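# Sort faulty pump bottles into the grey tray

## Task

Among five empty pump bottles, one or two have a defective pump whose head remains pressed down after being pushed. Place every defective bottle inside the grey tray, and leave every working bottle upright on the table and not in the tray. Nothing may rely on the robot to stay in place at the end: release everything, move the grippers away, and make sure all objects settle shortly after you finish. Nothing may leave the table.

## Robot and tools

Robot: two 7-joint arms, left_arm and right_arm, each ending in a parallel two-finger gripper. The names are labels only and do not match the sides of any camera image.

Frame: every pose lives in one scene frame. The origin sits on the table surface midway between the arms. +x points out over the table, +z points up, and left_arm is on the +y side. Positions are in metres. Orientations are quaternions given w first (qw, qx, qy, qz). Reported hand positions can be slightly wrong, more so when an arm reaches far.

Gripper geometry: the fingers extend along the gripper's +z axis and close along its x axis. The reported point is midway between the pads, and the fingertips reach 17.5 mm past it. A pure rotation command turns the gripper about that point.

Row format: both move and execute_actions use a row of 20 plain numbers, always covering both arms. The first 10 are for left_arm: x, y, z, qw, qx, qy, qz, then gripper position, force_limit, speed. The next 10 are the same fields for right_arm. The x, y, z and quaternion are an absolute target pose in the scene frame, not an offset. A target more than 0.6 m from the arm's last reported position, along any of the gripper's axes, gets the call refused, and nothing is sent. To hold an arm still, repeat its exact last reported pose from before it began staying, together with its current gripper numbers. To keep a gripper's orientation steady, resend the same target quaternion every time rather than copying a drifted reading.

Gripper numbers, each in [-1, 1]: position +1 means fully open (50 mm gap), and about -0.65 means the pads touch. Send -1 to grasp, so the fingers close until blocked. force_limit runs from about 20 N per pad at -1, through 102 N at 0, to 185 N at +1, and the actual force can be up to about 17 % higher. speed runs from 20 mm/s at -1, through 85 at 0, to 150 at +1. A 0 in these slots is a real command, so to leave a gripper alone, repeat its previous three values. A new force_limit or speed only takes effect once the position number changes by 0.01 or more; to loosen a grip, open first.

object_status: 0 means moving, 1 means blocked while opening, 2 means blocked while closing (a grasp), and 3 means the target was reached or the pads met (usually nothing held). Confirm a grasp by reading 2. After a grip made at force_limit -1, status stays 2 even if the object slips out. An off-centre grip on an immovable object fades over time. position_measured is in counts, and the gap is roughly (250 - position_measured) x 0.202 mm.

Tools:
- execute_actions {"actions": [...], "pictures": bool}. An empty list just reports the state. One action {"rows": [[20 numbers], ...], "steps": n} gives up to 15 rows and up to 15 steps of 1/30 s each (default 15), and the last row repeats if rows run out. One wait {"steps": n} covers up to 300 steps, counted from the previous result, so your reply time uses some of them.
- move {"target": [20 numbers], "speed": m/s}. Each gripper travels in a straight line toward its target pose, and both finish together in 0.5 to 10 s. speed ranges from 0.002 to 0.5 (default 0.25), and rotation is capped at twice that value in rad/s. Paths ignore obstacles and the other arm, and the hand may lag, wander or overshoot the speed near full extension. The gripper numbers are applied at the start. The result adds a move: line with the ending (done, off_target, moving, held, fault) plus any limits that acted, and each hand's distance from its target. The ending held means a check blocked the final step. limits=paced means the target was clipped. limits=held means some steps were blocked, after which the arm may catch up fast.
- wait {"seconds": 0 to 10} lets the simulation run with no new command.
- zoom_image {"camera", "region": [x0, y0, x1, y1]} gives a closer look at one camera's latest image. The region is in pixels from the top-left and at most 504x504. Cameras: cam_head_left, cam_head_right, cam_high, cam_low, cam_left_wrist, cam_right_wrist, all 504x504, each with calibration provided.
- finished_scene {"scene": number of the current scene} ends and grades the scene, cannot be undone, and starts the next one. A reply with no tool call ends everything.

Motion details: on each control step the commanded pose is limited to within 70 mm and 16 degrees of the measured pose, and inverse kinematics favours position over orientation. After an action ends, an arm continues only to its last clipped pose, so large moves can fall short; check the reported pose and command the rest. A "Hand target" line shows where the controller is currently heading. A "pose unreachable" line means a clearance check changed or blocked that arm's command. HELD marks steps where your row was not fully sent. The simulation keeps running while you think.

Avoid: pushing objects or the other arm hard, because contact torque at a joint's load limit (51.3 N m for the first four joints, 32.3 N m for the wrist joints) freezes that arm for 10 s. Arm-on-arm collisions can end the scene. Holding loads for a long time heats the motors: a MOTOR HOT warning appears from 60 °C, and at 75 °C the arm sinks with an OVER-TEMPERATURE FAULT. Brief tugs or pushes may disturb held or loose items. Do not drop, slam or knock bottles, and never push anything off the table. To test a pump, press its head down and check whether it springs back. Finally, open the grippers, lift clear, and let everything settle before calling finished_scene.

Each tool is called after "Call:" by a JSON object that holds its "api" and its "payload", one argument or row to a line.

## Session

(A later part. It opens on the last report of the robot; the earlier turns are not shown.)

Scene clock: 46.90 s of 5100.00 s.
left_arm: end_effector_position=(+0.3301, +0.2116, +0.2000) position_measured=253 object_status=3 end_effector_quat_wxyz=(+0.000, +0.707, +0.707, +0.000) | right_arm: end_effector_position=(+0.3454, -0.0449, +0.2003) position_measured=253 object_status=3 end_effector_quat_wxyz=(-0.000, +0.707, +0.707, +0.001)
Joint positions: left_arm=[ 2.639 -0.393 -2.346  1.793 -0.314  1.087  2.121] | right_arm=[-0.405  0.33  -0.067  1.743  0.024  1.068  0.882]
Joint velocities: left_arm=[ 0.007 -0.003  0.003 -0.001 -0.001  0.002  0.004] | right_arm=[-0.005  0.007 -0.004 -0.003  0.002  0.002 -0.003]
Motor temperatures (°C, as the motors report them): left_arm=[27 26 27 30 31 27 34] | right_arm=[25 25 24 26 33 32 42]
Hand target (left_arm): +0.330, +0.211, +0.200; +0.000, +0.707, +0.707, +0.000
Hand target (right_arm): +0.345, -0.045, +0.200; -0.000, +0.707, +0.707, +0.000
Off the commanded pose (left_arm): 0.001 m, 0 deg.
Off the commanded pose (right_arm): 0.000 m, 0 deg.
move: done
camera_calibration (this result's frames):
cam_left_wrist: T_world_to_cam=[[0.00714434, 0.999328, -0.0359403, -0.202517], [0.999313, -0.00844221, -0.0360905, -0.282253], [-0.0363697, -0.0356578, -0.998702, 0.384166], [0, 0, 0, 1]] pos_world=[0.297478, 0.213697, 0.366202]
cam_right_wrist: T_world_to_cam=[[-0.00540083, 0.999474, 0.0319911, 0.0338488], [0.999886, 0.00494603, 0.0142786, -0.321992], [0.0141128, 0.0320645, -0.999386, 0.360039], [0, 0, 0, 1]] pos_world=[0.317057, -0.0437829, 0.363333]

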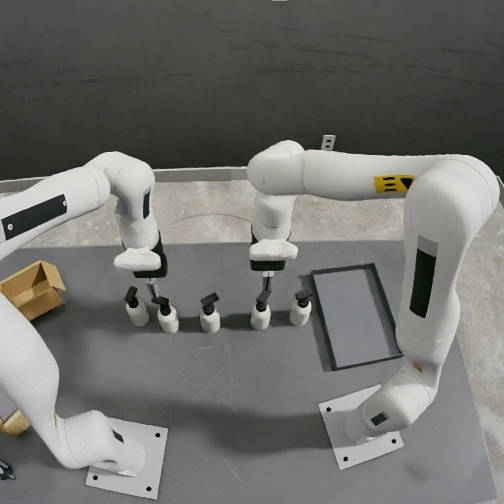

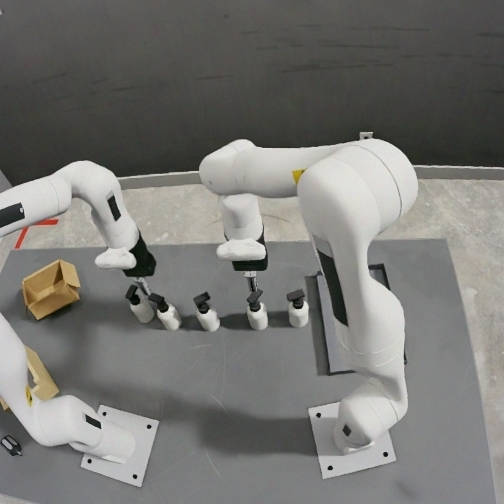

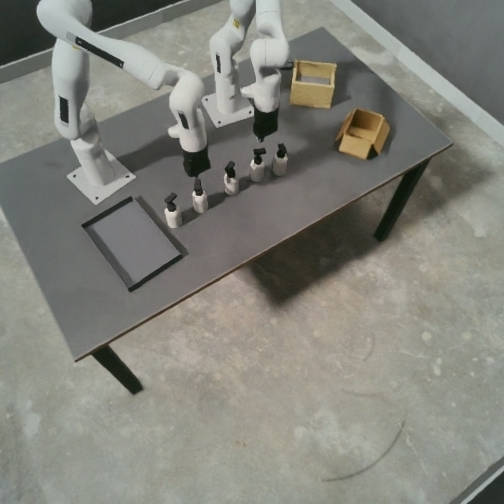

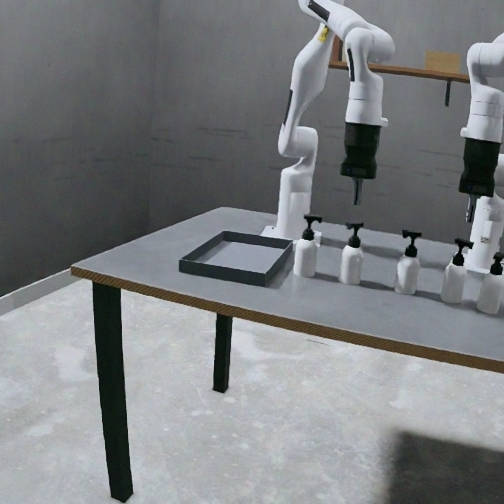

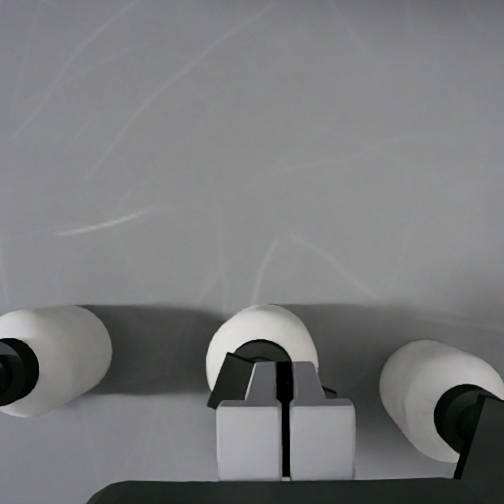

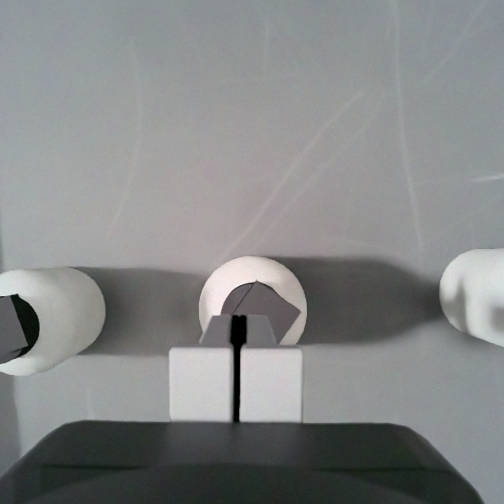

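Call:
{"api": "move", "payload": {
  "target": [0.327,0.202,0.178,0,0.707,0.707,0,-1,0,1, 0.34,-0.0385,0.178,0,0.707,0.707,0,-1,0,1]
}}

Call:
{"api": "move", "payload": {
  "target": [0.327,0.202,0.147,0,0.707,0.707,0,-1,0,1, 0.34,-0.0385,0.147,0,0.707,0.707,0,-1,0,1],
  "speed": 0.04
}}

Call:
{"api": "zoom_image", "payload": {
  "camera": "cam_low",
  "region": [280, 170, 504, 320]
}}

Call:
{"api": "move", "payload": {
  "target": [0.327,0.202,0.21,0,0.707,0.707,0,-1,0,1, 0.34,-0.0385,0.21,0,0.707,0.707,0,-1,0,1],
  "speed": 0.15
}}

Call:
{"api": "move", "payload": {
  "target": [0.25,0.33,0.3,0,0.707,0.707,0,-1,0,1, 0.34,0.087,0.2,0,0.707,0.707,0,-1,0,1]
}}

Call:
{"api": "zoom_image", "payload": {
  "camera": "cam_low",
  "region": [280, 170, 504, 320]
}}

Scene clock: 57.47 s of 5100.00 s.
left_arm: end_effector_position=(+0.3271, +0.2022, +0.1782) position_measured=253 object_status=3 end_effector_quat_wxyz=(+0.000, +0.707, +0.707, +0.000) | right_arm: end_effector_position=(+0.3401, -0.0385, +0.1781) position_measured=253 object_status=3 end_effector_quat_wxyz=(-0.000, +0.707, +0.707, +0.000)
Joint positions: left_arm=[ 2.68  -0.422 -2.361  1.835 -0.344  1.025  2.174] | right_arm=[-0.423  0.357 -0.071  1.784  0.029  1.001  0.856]
Joint velocities: left_arm=[ 0.005 -0.004 -0.001  0.003 -0.002 -0.003  0.003] | right_arm=[-0.002  0.003 -0.001  0.001  0.    -0.002 -0.001]
Motor temperatures (°C, as the motors report them): left_arm=[27 26 27 30 31 27 34] | right_arm=[25 25 24 26 33 32 42]
Hand target (left_arm): +0.327, +0.202, +0.178; +0.000, +0.707, +0.707, -0.000
Hand target (right_arm): +0.340, -0.038, +0.178; -0.000, +0.707, +0.707, +0.000
Off the commanded pose (left_arm): 0.000 m, 0 deg.
Off the commanded pose (right_arm): 0.000 m, 0 deg.
After step 90, 6.83 s passed at rest.
move: done
camera_calibration (this result's frames):
cam_left_wrist: T_world_to_cam=[[0.00766115, 0.999323, -0.0359974, -0.194106], [0.999301, -0.00896843, -0.036296, -0.279934], [-0.0365942, -0.0356942, -0.998693, 0.361997], [0, 0, 0, 1]] pos_world=[0.294473, 0.204385, 0.344376]
cam_right_wrist: T_world_to_cam=[[-0.00611648, 0.999505, 0.0308736, 0.028549], [0.999887, 0.00568944, 0.0139008, -0.316314], [0.0137183, 0.0309552, -0.999427, 0.337785], [0, 0, 0, 1]] pos_world=[0.311819, -0.0371914, 0.341107]

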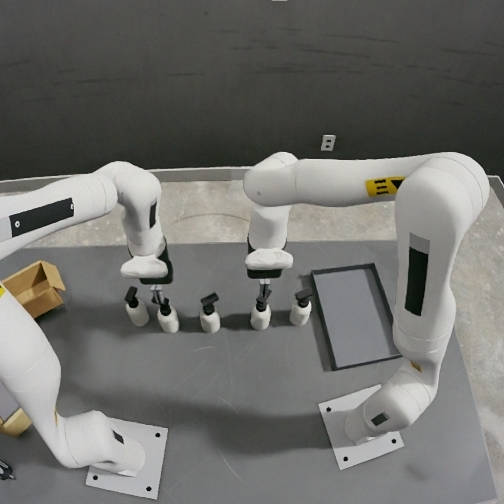

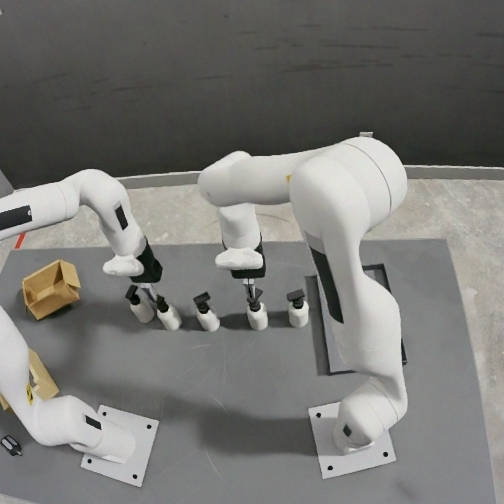

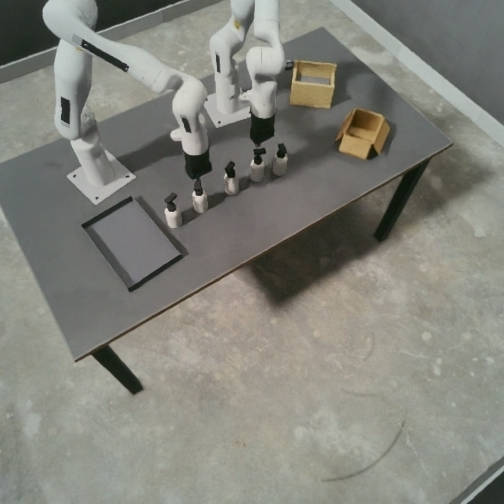

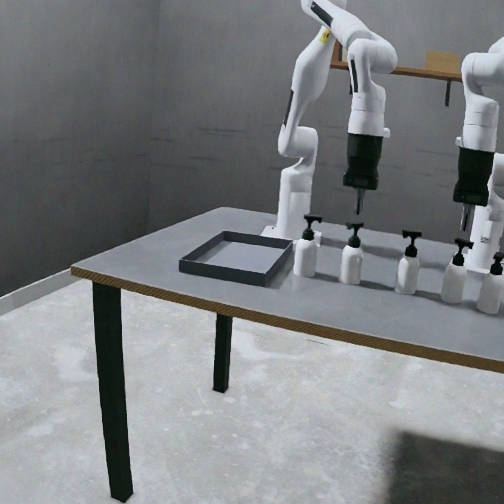

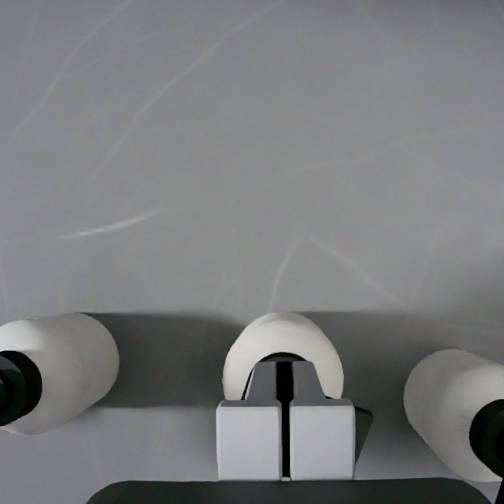

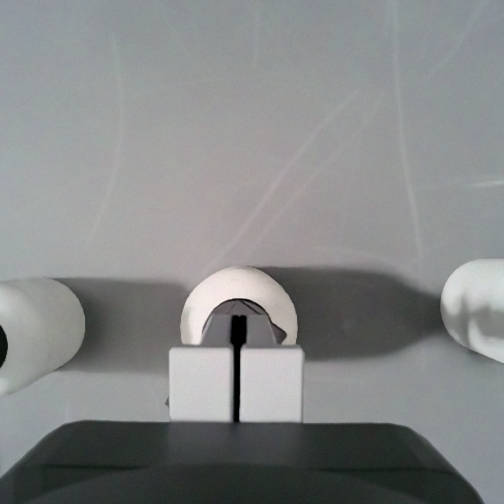

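Scene clock: 58.53 s of 5100.00 s.
left_arm: end_effector_position=(+0.3271, +0.2021, +0.1473) position_measured=253 object_status=3 end_effector_quat_wxyz=(+0.000, +0.707, +0.707, +0.000) | right_arm: end_effector_position=(+0.3406, -0.0380, +0.1481) position_measured=253 object_status=3 end_effector_quat_wxyz=(+0.000, +0.707, +0.707, +0.001)
Joint positions: left_arm=[ 2.71  -0.468 -2.392  1.887 -0.392  0.938  2.218] | right_arm=[-0.425  0.399 -0.071  1.834  0.035  0.907  0.851]
Joint velocities: left_arm=[ 0.003 -0.003 -0.001  0.001 -0.003 -0.002  0.002] | right_arm=[-0.     0.003  0.     0.001  0.    -0.002 -0.   ]
Motor temperatures (°C, as the motors report them): left_arm=[27 26 27 30 31 27 34] | right_arm=[25 25 24 26 33 32 42]
Hand target (left_arm): +0.327, +0.202, +0.147; +0.000, +0.707, +0.707, -0.000
Hand target (right_arm): +0.340, -0.038, +0.147; -0.000, +0.707, +0.707, +0.000
Off the commanded pose (left_arm): 0.000 m, 0 deg.
Off the commanded pose (right_arm): 0.001 m, 0 deg.
move: done
camera_calibration (this result's frames):
cam_left_wrist: T_world_to_cam=[[0.00793087, 0.999322, -0.0359431, -0.195196], [0.999306, -0.00922849, -0.036081, -0.28107], [-0.0363883, -0.035632, -0.998702, 0.33108], [0, 0, 0, 1]] pos_world=[0.29447, 0.204267, 0.313494]
cam_right_wrist: T_world_to_cam=[[-0.00630679, 0.999462, 0.0321823, 0.0289276], [0.999859, 0.00580254, 0.0157378, -0.3166], [0.0155426, 0.0322771, -0.999358, 0.307163], [0, 0, 0, 1]] pos_world=[0.311964, -0.0369893, 0.311017]

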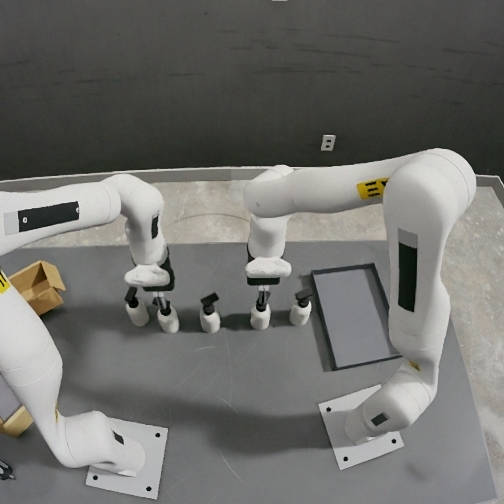

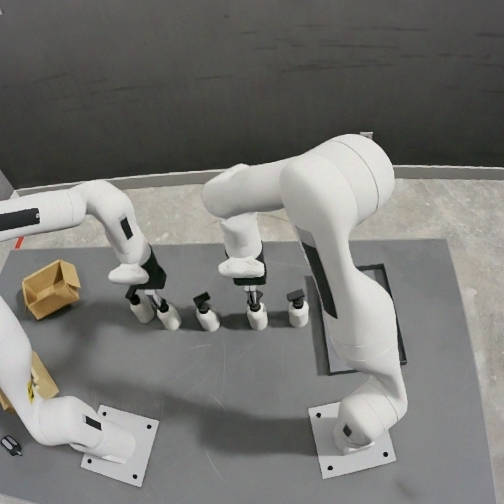

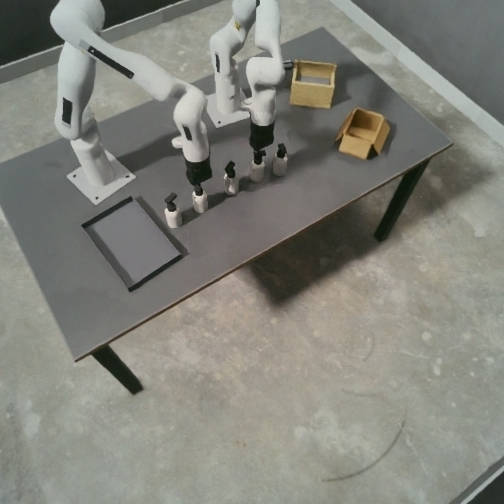

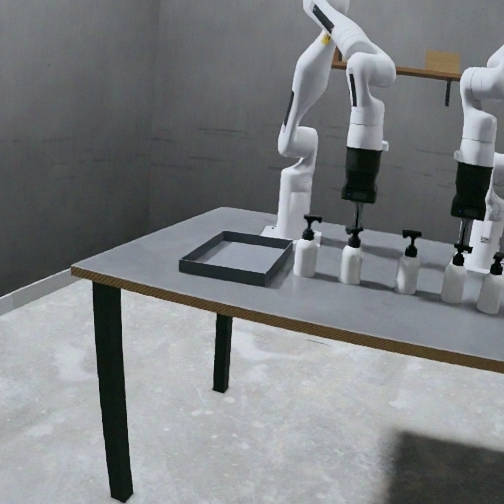

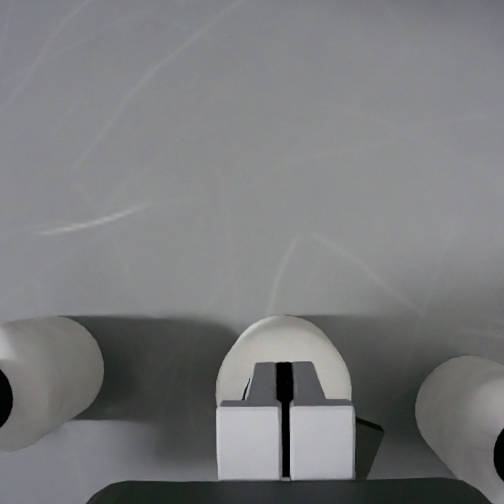

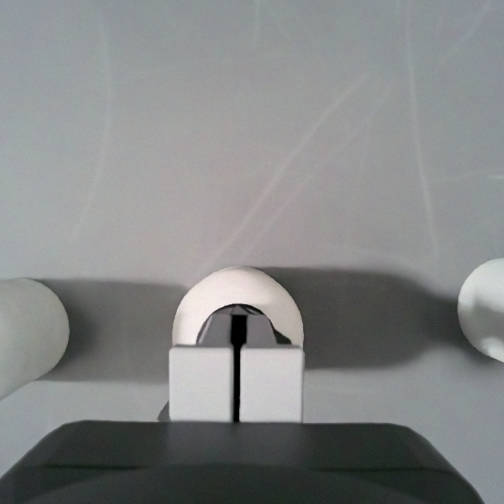

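Region (280, 170, 504, 320) of cam_low's 504x504 image, scaled by 2.250, with more detail than that image has; it fills the top 338 rows of this view, and the rest is white.

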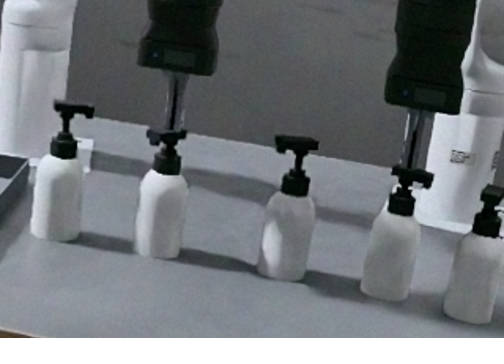

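Scene clock: 59.40 s of 5100.00 s.
left_arm: end_effector_position=(+0.3270, +0.2018, +0.2098) position_measured=253 object_status=3 end_effector_quat_wxyz=(-0.000, +0.707, +0.707, -0.000) | right_arm: end_effector_position=(+0.3398, -0.0387, +0.2100) position_measured=253 object_status=3 end_effector_quat_wxyz=(+0.000, +0.707, +0.707, -0.000)
Joint positions: left_arm=[ 2.658 -0.379 -2.339  1.775 -0.301  1.115  2.135] | right_arm=[-0.423  0.318 -0.071  1.726  0.025  1.098  0.86 ]
Joint velocities: left_arm=[-0.003  0.003 -0.    -0.002  0.001  0.002 -0.001] | right_arm=[-0.    -0.001  0.    -0.002 -0.001  0.002  0.   ]
Motor temperatures (°C, as the motors report them): left_arm=[27 26 27 30 31 27 34] | right_arm=[25 25 24 26 33 32 42]
Hand target (left_arm): +0.327, +0.202, +0.210; -0.000, +0.707, +0.707, +0.000
Hand target (right_arm): +0.340, -0.039, +0.210; +0.000, +0.707, +0.707, -0.000
Off the commanded pose (left_arm): 0.000 m, 0 deg.
Off the commanded pose (right_arm): 0.000 m, 0 deg.
move: done
camera_calibration (this result's frames):
cam_left_wrist: T_world_to_cam=[[0.00817097, 0.999323, -0.0358724, -0.192758], [0.999277, -0.0094925, -0.0368254, -0.278473], [-0.0371409, -0.0355456, -0.998678, 0.393662], [0, 0, 0, 1]] pos_world=[0.294467, 0.203977, 0.375972]
cam_right_wrist: T_world_to_cam=[[-0.00581524, 0.999519, 0.0304734, 0.0277778], [0.999891, 0.00539832, 0.013746, -0.31643], [0.0135749, 0.03055, -0.999441, 0.369705], [0, 0, 0, 1]] pos_world=[0.311539, -0.0373507, 0.373002]

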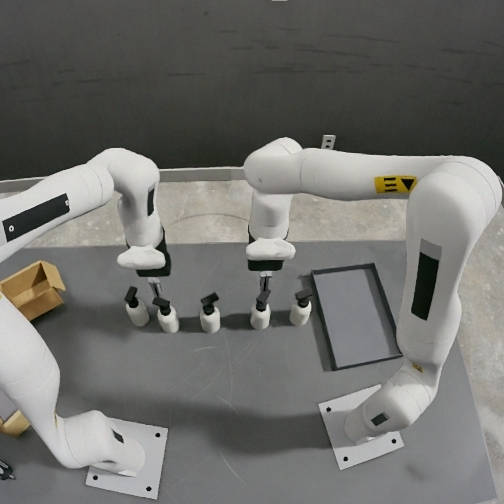

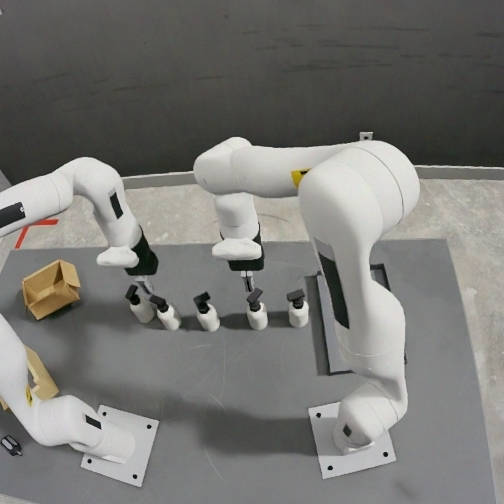

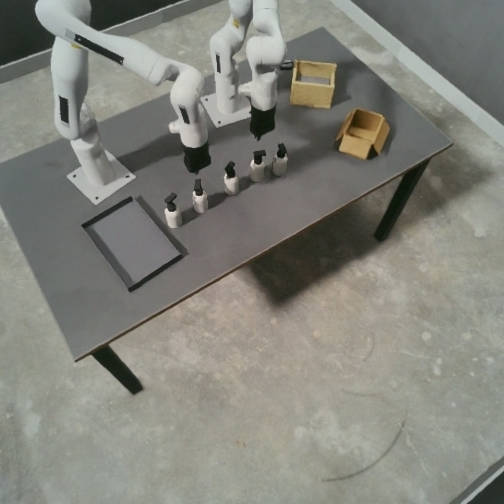

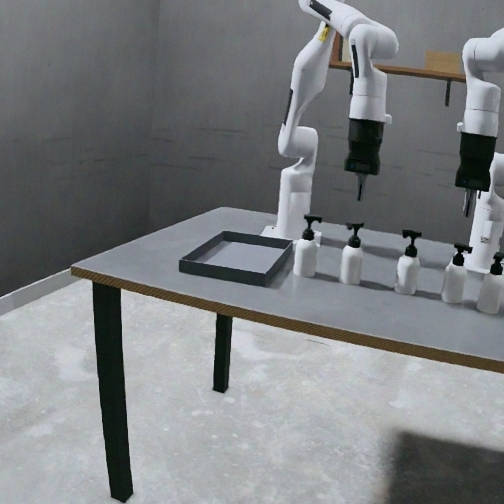

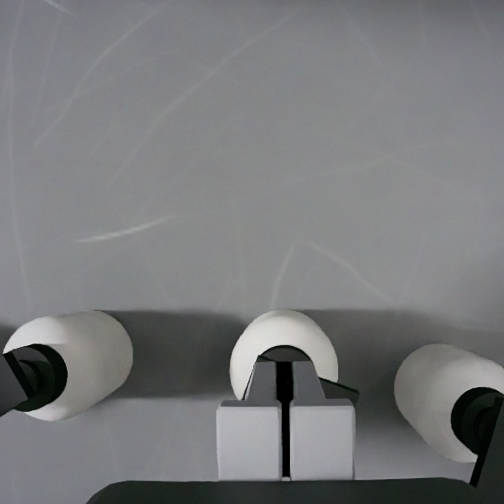

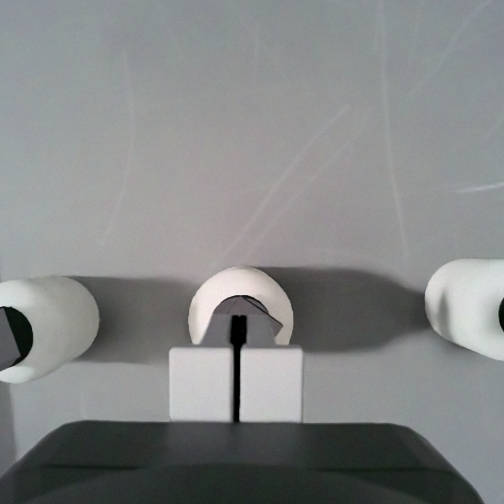

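Scene clock: 60.70 s of 5100.00 s.
left_arm: end_effector_position=(+0.2500, +0.3294, +0.2996) position_measured=253 object_status=3 end_effector_quat_wxyz=(-0.000, +0.707, +0.707, -0.001) | right_arm: end_effector_position=(+0.3397, +0.0872, +0.2003) position_measured=253 object_status=3 end_effector_quat_wxyz=(-0.000, +0.707, +0.707, +0.000)
Joint positions: left_arm=[ 2.163 -0.012 -2.409  1.803 -0.007  1.331  1.473] | right_arm=[-0.611  0.51  -0.099  1.455  0.051  1.178  0.645]
Joint velocities: left_arm=[-0.003  0.007 -0.006  0.001  0.002  0.001 -0.005] | right_arm=[-0.001  0.003 -0.001  0.     0.001  0.001  0.   ]
Motor temperatures (°C, as the motors report them): left_arm=[27 26 27 30 31 27 34] | right_arm=[25 25 24 26 33 32 42]
Hand target (left_arm): +0.250, +0.330, +0.300; -0.000, +0.707, +0.707, -0.000
Hand target (right_arm): +0.340, +0.087, +0.200; -0.000, +0.707, +0.707, +0.000
Off the commanded pose (left_arm): 0.001 m, 0 deg.
Off the commanded pose (right_arm): 0.000 m, 0 deg.
move: done
camera_calibration (this result's frames):
cam_left_wrist: T_world_to_cam=[[0.00793755, 0.99929, -0.0368405, -0.31597], [0.999236, -0.00933633, -0.0379532, -0.196771], [-0.0382702, -0.0365111, -0.9986, 0.485663], [0, 0, 0, 1]] pos_world=[0.217715, 0.331641, 0.465874]
cam_right_wrist: T_world_to_cam=[[-0.00593865, 0.999484, 0.0315576, -0.0979663], [0.999889, 0.00550341, 0.0138608, -0.316879], [0.01368, 0.0316364, -0.999406, 0.356012], [0, 0, 0, 1]] pos_world=[0.311392, 0.0883967, 0.363284]

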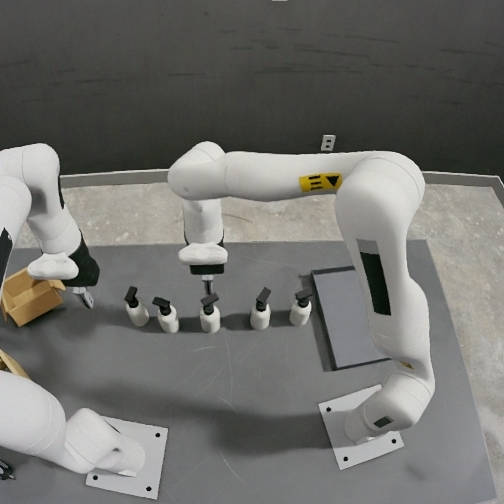

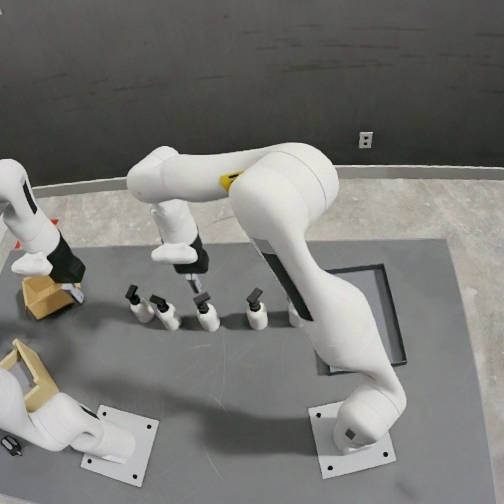

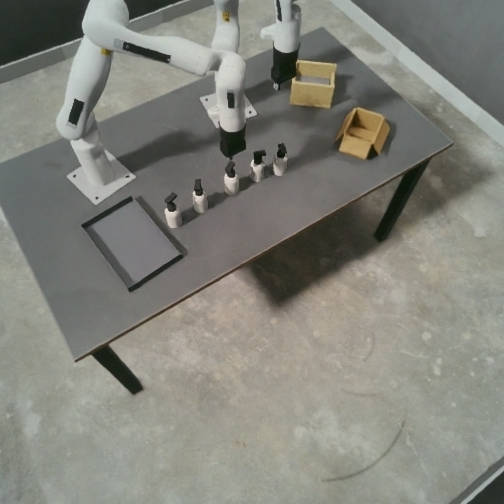

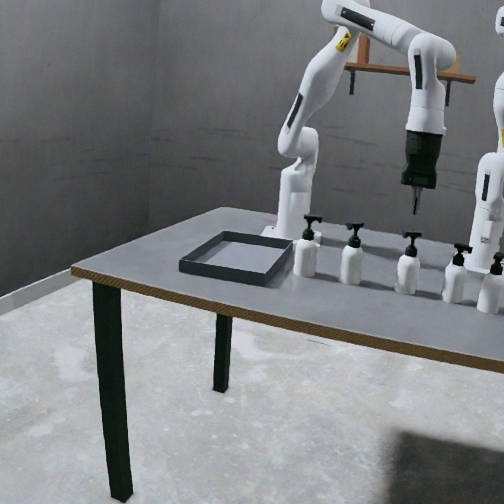

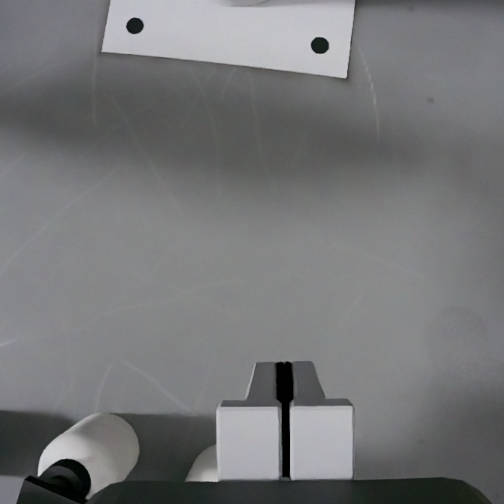

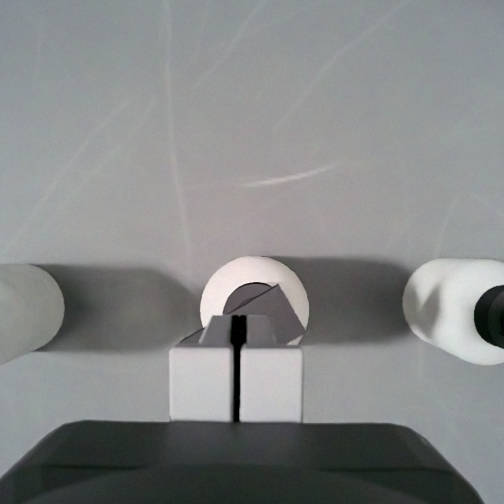

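Region (280, 170, 504, 320) of cam_low's 504x504 image, scaled by 2.250, with more detail than that image has; it fills the top 338 rows of this view, and the rest is white.

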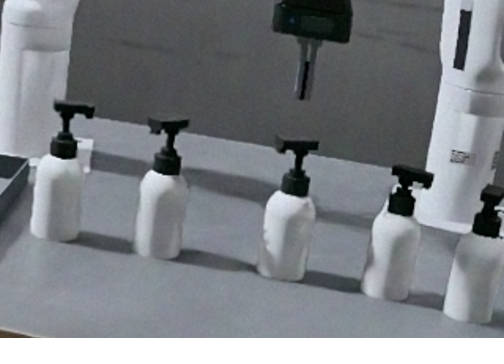

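Call:
{"api": "move", "payload": {
  "target": [0.25,0.33,0.3,0,0.707,0.707,0,-1,0,1, 0.334,0.0945,0.178,0,0.707,0.707,0,-1,0,1]
}}

Call:
{"api": "move", "payload": {
  "target": [0.25,0.33,0.3,0,0.707,0.707,0,-1,0,1, 0.334,0.0945,0.147,0,0.707,0.707,0,-1,0,1],
  "speed": 0.04
}}

Call:
{"api": "zoom_image", "payload": {
  "camera": "cam_low",
  "region": [380, 200, 504, 320]
}}

Call:
{"api": "move", "payload": {
  "target": [0.25,0.33,0.3,0,0.707,0.707,0,-1,0,1, 0.334,0.0945,0.22,0,0.707,0.707,0,-1,0,1],
  "speed": 0.15
}}

Call:
{"api": "zoom_image", "payload": {
  "camera": "cam_low",
  "region": [380, 200, 504, 320]
}}

Call:
{"api": "zoom_image", "payload": {
  "camera": "cam_high",
  "region": [150, 120, 310, 240]
}}

Scene clock: 74.80 s of 5100.00 s.
left_arm: end_effector_position=(+0.2500, +0.3300, +0.3000) position_measured=253 object_status=3 end_effector_quat_wxyz=(+0.000, +0.707, +0.707, -0.000) | right_arm: end_effector_position=(+0.3341, +0.0945, +0.1781) position_measured=253 object_status=3 end_effector_quat_wxyz=(-0.000, +0.707, +0.707, +0.000)
Joint positions: left_arm=[ 2.162 -0.01  -2.41   1.803 -0.007  1.331  1.47 ] | right_arm=[-0.629  0.536 -0.1    1.488  0.056  1.12   0.623]
Joint velocities: left_arm=[-0.001  0.    -0.    -0.    -0.    -0.001  0.   ] | right_arm=[-0.001  0.002 -0.001  0.     0.001 -0.003 -0.001]
Motor temperatures (°C, as the motors report them): left_arm=[27 26 27 30 31 27 34] | right_arm=[25 25 24 26 33 32 42]
Hand target (left_arm): +0.250, +0.330, +0.300; -0.000, +0.707, +0.707, -0.000
Hand target (right_arm): +0.334, +0.095, +0.178; -0.000, +0.707, +0.707, +0.000
Off the commanded pose (left_arm): 0.000 m, 0 deg.
Off the commanded pose (right_arm): 0.000 m, 0 deg.
After step 90, 10.37 s passed at rest.
move: done
camera_calibration (this result's frames):
cam_left_wrist: T_world_to_cam=[[0.00808086, 0.999319, -0.0359934, -0.316896], [0.999286, -0.00939831, -0.0365849, -0.197114], [-0.0368983, -0.035672, -0.998682, 0.485463], [0, 0, 0, 1]] pos_world=[0.217447, 0.332146, 0.466206]
cam_right_wrist: T_world_to_cam=[[-0.00613401, 0.999506, 0.0308275, -0.104404], [0.999888, 0.00570966, 0.0138345, -0.311046], [0.0136516, 0.0309089, -0.999429, 0.333781], [0, 0, 0, 1]] pos_world=[0.305815, 0.0958115, 0.341112]

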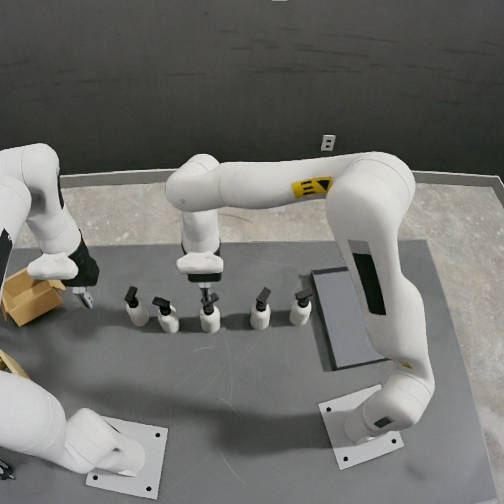

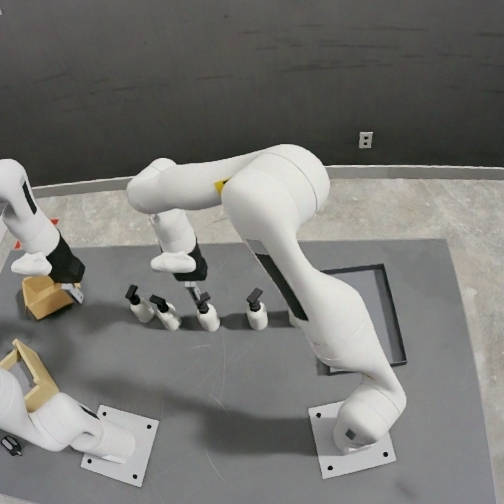

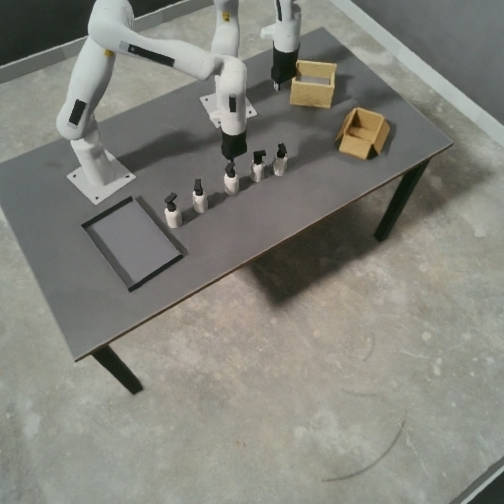

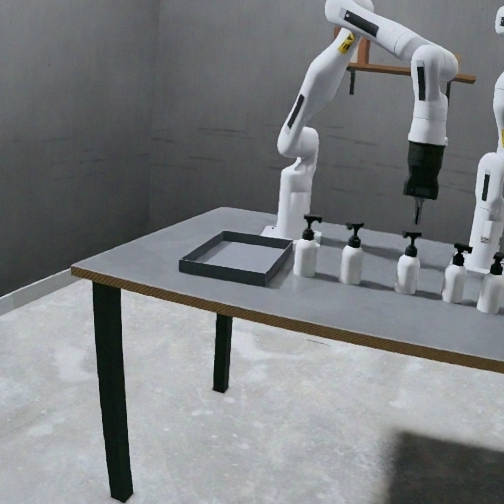

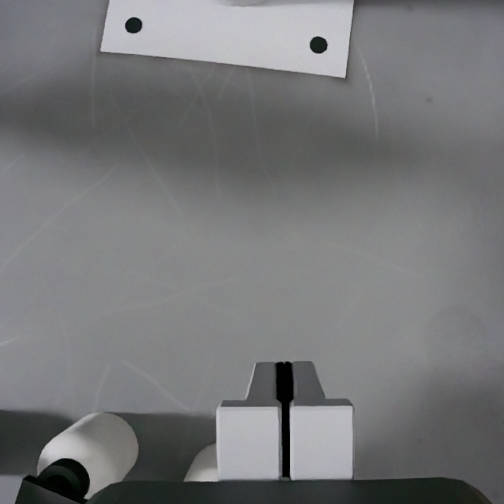

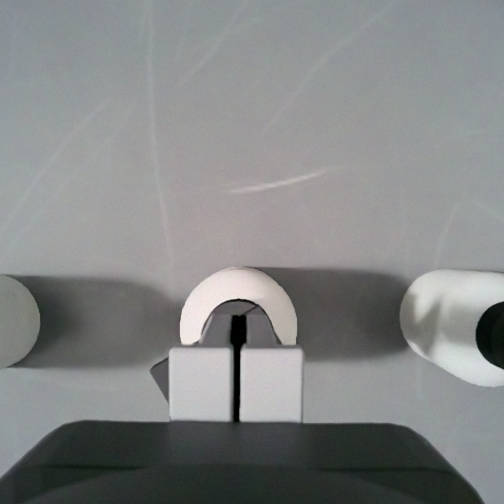

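Scene clock: 75.87 s of 5100.00 s.
left_arm: end_effector_position=(+0.2500, +0.3300, +0.3000) position_measured=253 object_status=3 end_effector_quat_wxyz=(+0.000, +0.707, +0.707, +0.000) | right_arm: end_effector_position=(+0.3345, +0.0951, +0.1486) position_measured=253 object_status=3 end_effector_quat_wxyz=(-0.000, +0.707, +0.707, +0.002)
Joint positions: left_arm=[ 2.162 -0.01  -2.41   1.803 -0.007  1.331  1.47 ] | right_arm=[-0.63   0.569 -0.099  1.535  0.062  1.037  0.618]
Joint velocities: left_arm=[-0.001  0.001  0.     0.001 -0.    -0.    -0.   ] | right_arm=[-0.     0.002  0.     0.002 -0.    -0.002 -0.   ]
Motor temperatures (°C, as the motors report them): left_arm=[27 26 27 30 31 27 34] | right_arm=[25 25 24 26 33 32 42]
Hand target (left_arm): +0.250, +0.330, +0.300; -0.000, +0.707, +0.707, -0.000
Hand target (right_arm): +0.334, +0.095, +0.147; -0.000, +0.707, +0.707, -0.000
Off the commanded pose (left_arm): 0.000 m, 0 deg.
Off the commanded pose (right_arm): 0.002 m, 0 deg.
move: done
camera_calibration (this result's frames):
cam_left_wrist: T_world_to_cam=[[0.00807756, 0.99932, -0.0359819, -0.316905], [0.999287, -0.00939412, -0.036572, -0.197118], [-0.0368852, -0.0356608, -0.998683, 0.48546], [0, 0, 0, 1]] pos_world=[0.217443, 0.332149, 0.466209]
cam_right_wrist: T_world_to_cam=[[-0.00629729, 0.999435, 0.0330219, -0.104366], [0.999859, 0.00577974, 0.015745, -0.31133], [0.0155453, 0.0331164, -0.999331, 0.303377], [0, 0, 0, 1]] pos_world=[0.305913, 0.0960598, 0.311522]

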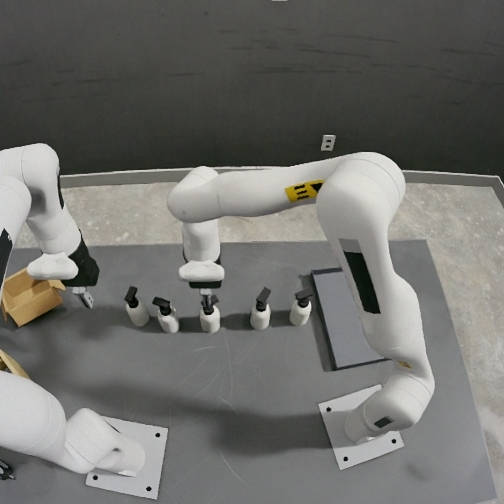

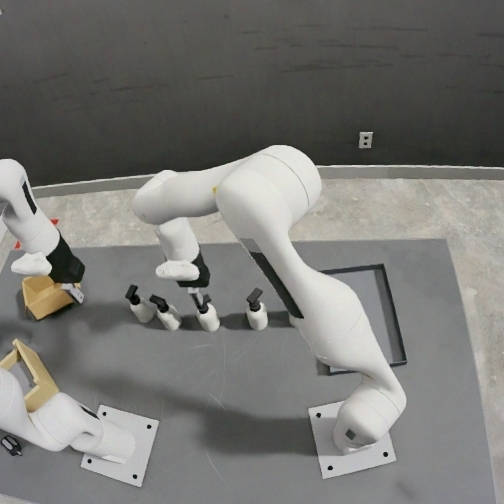

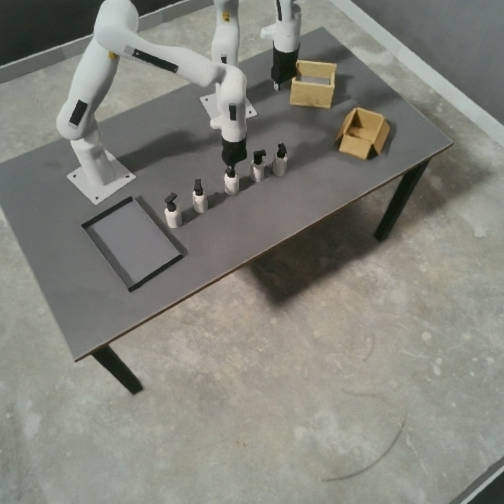

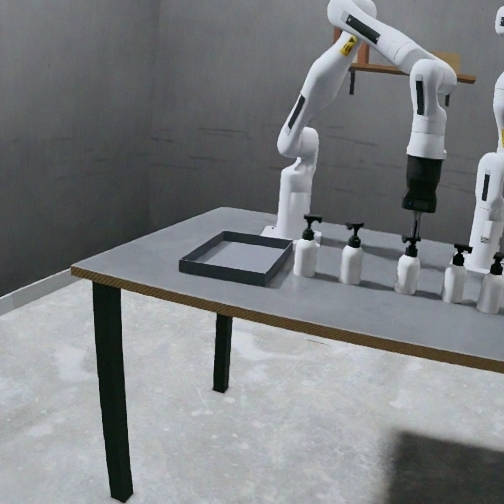

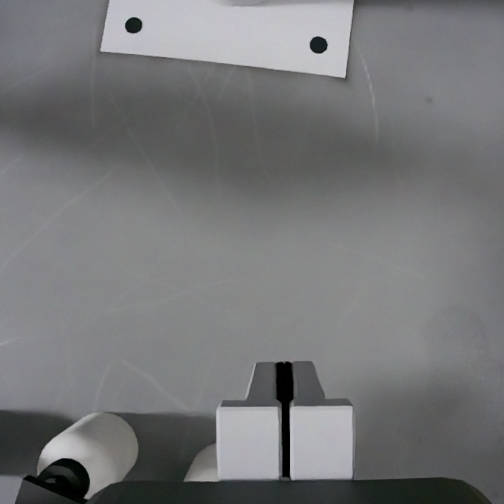

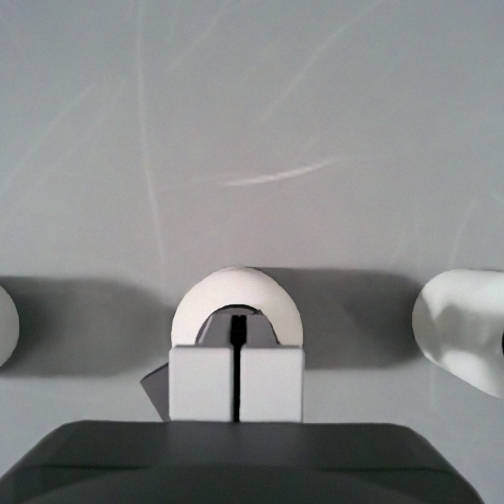

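Region (380, 200, 504, 320) of cam_low's 504x504 image, scaled by 4.065, with more detail than that image has; it fills the top 488 rows of this view, and the rest is white.

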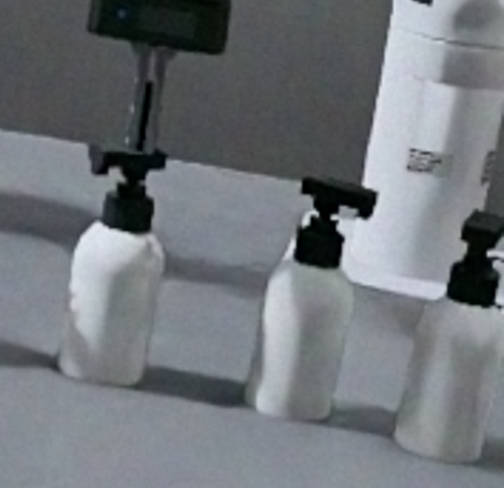

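Scene clock: 76.77 s of 5100.00 s.
left_arm: end_effector_position=(+0.2500, +0.3300, +0.3000) position_measured=253 object_status=3 end_effector_quat_wxyz=(+0.000, +0.707, +0.707, +0.000) | right_arm: end_effector_position=(+0.3338, +0.0943, +0.2200) position_measured=253 object_status=3 end_effector_quat_wxyz=(+0.000, +0.707, +0.707, -0.000)
Joint positions: left_arm=[ 2.162 -0.01  -2.41   1.803 -0.007  1.331  1.47 ] | right_arm=[-0.63   0.497 -0.1    1.411  0.05   1.236  0.628]
Joint velocities: left_arm=[ 0.001  0.    -0.001  0.     0.001  0.002  0.001] | right_arm=[ 0.    -0.002  0.    -0.003 -0.001  0.003  0.   ]
Motor temperatures (°C, as the motors report them): left_arm=[27 26 27 30 31 27 34] | right_arm=[25 25 24 26 33 32 42]
Hand target (left_arm): +0.250, +0.330, +0.300; -0.000, +0.707, +0.707, -0.000
Hand target (right_arm): +0.334, +0.094, +0.220; +0.000, +0.707, +0.707, +0.000
Off the commanded pose (left_arm): 0.000 m, 0 deg.
Off the commanded pose (right_arm): 0.000 m, 0 deg.
move: done
camera_calibration (this result's frames):
cam_left_wrist: T_world_to_cam=[[0.00807755, 0.99932, -0.0359818, -0.316905], [0.999287, -0.00939411, -0.036572, -0.197118], [-0.0368851, -0.0356607, -0.998683, 0.48546], [0, 0, 0, 1]] pos_world=[0.217443, 0.332149, 0.466209]
cam_right_wrist: T_world_to_cam=[[-0.00575553, 0.999516, 0.0305866, -0.105496], [0.99989, 0.00533384, 0.0138503, -0.311319], [0.0136805, 0.0306629, -0.999436, 0.375677], [0, 0, 0, 1]] pos_world=[0.305538, 0.095586, 0.383004]

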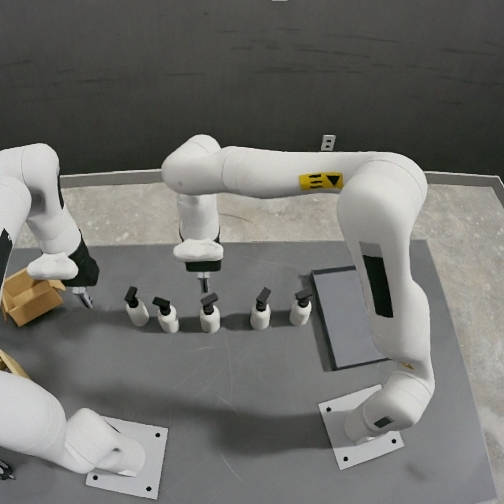

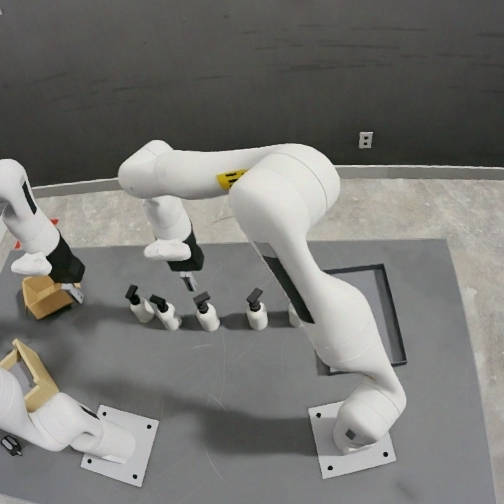

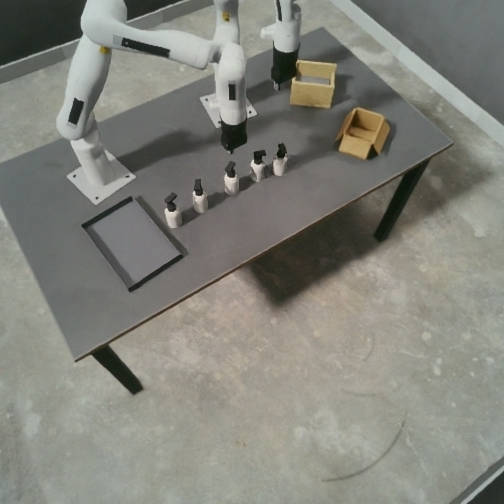

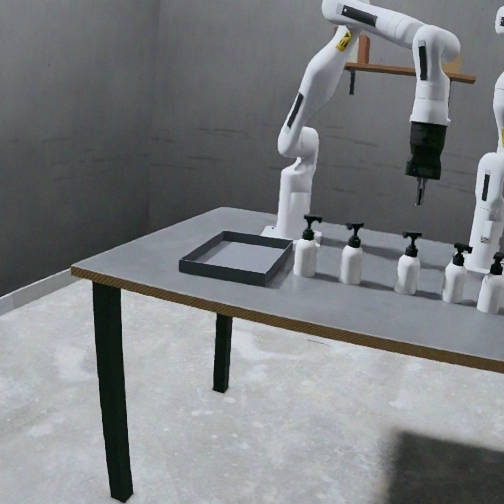

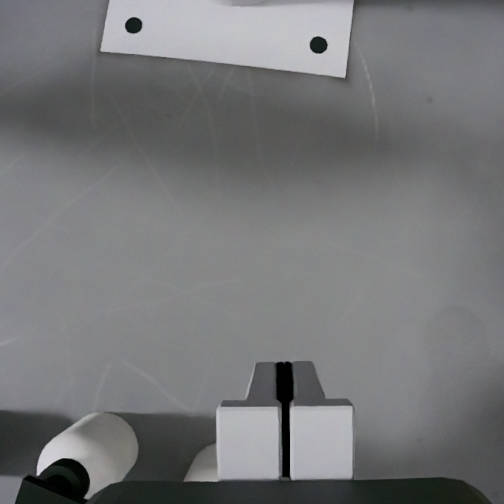

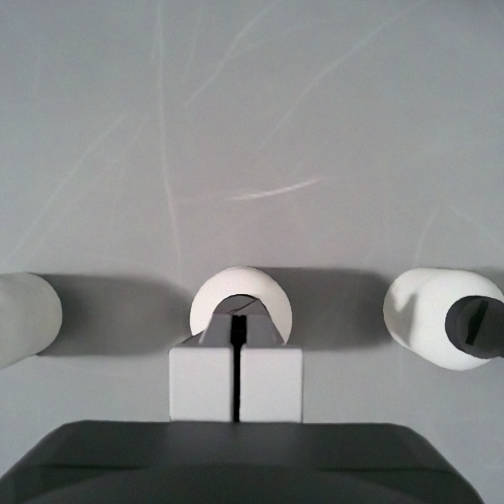

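Region (380, 200, 504, 320) of cam_low's 504x504 image, scaled by 4.065, with more detail than that image has; it fills the top 488 rows of this view, and the rest is white.

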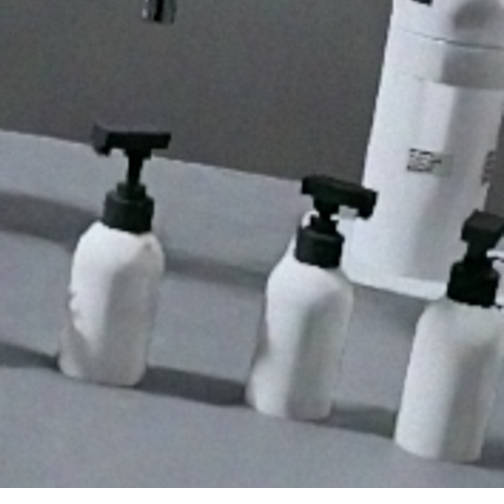

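Region (150, 120, 310, 240) of cam_high's 504x504 image, scaled by 3.150, with more detail than that image has; it fills the top 378 rows of this view, and the rest is white.

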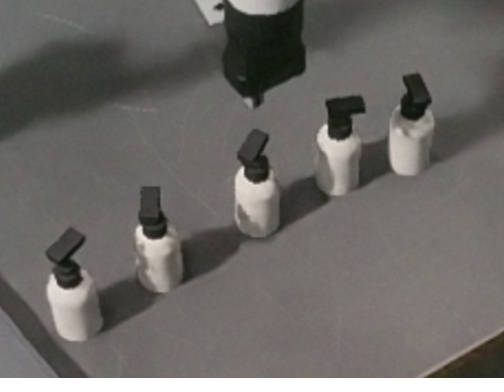

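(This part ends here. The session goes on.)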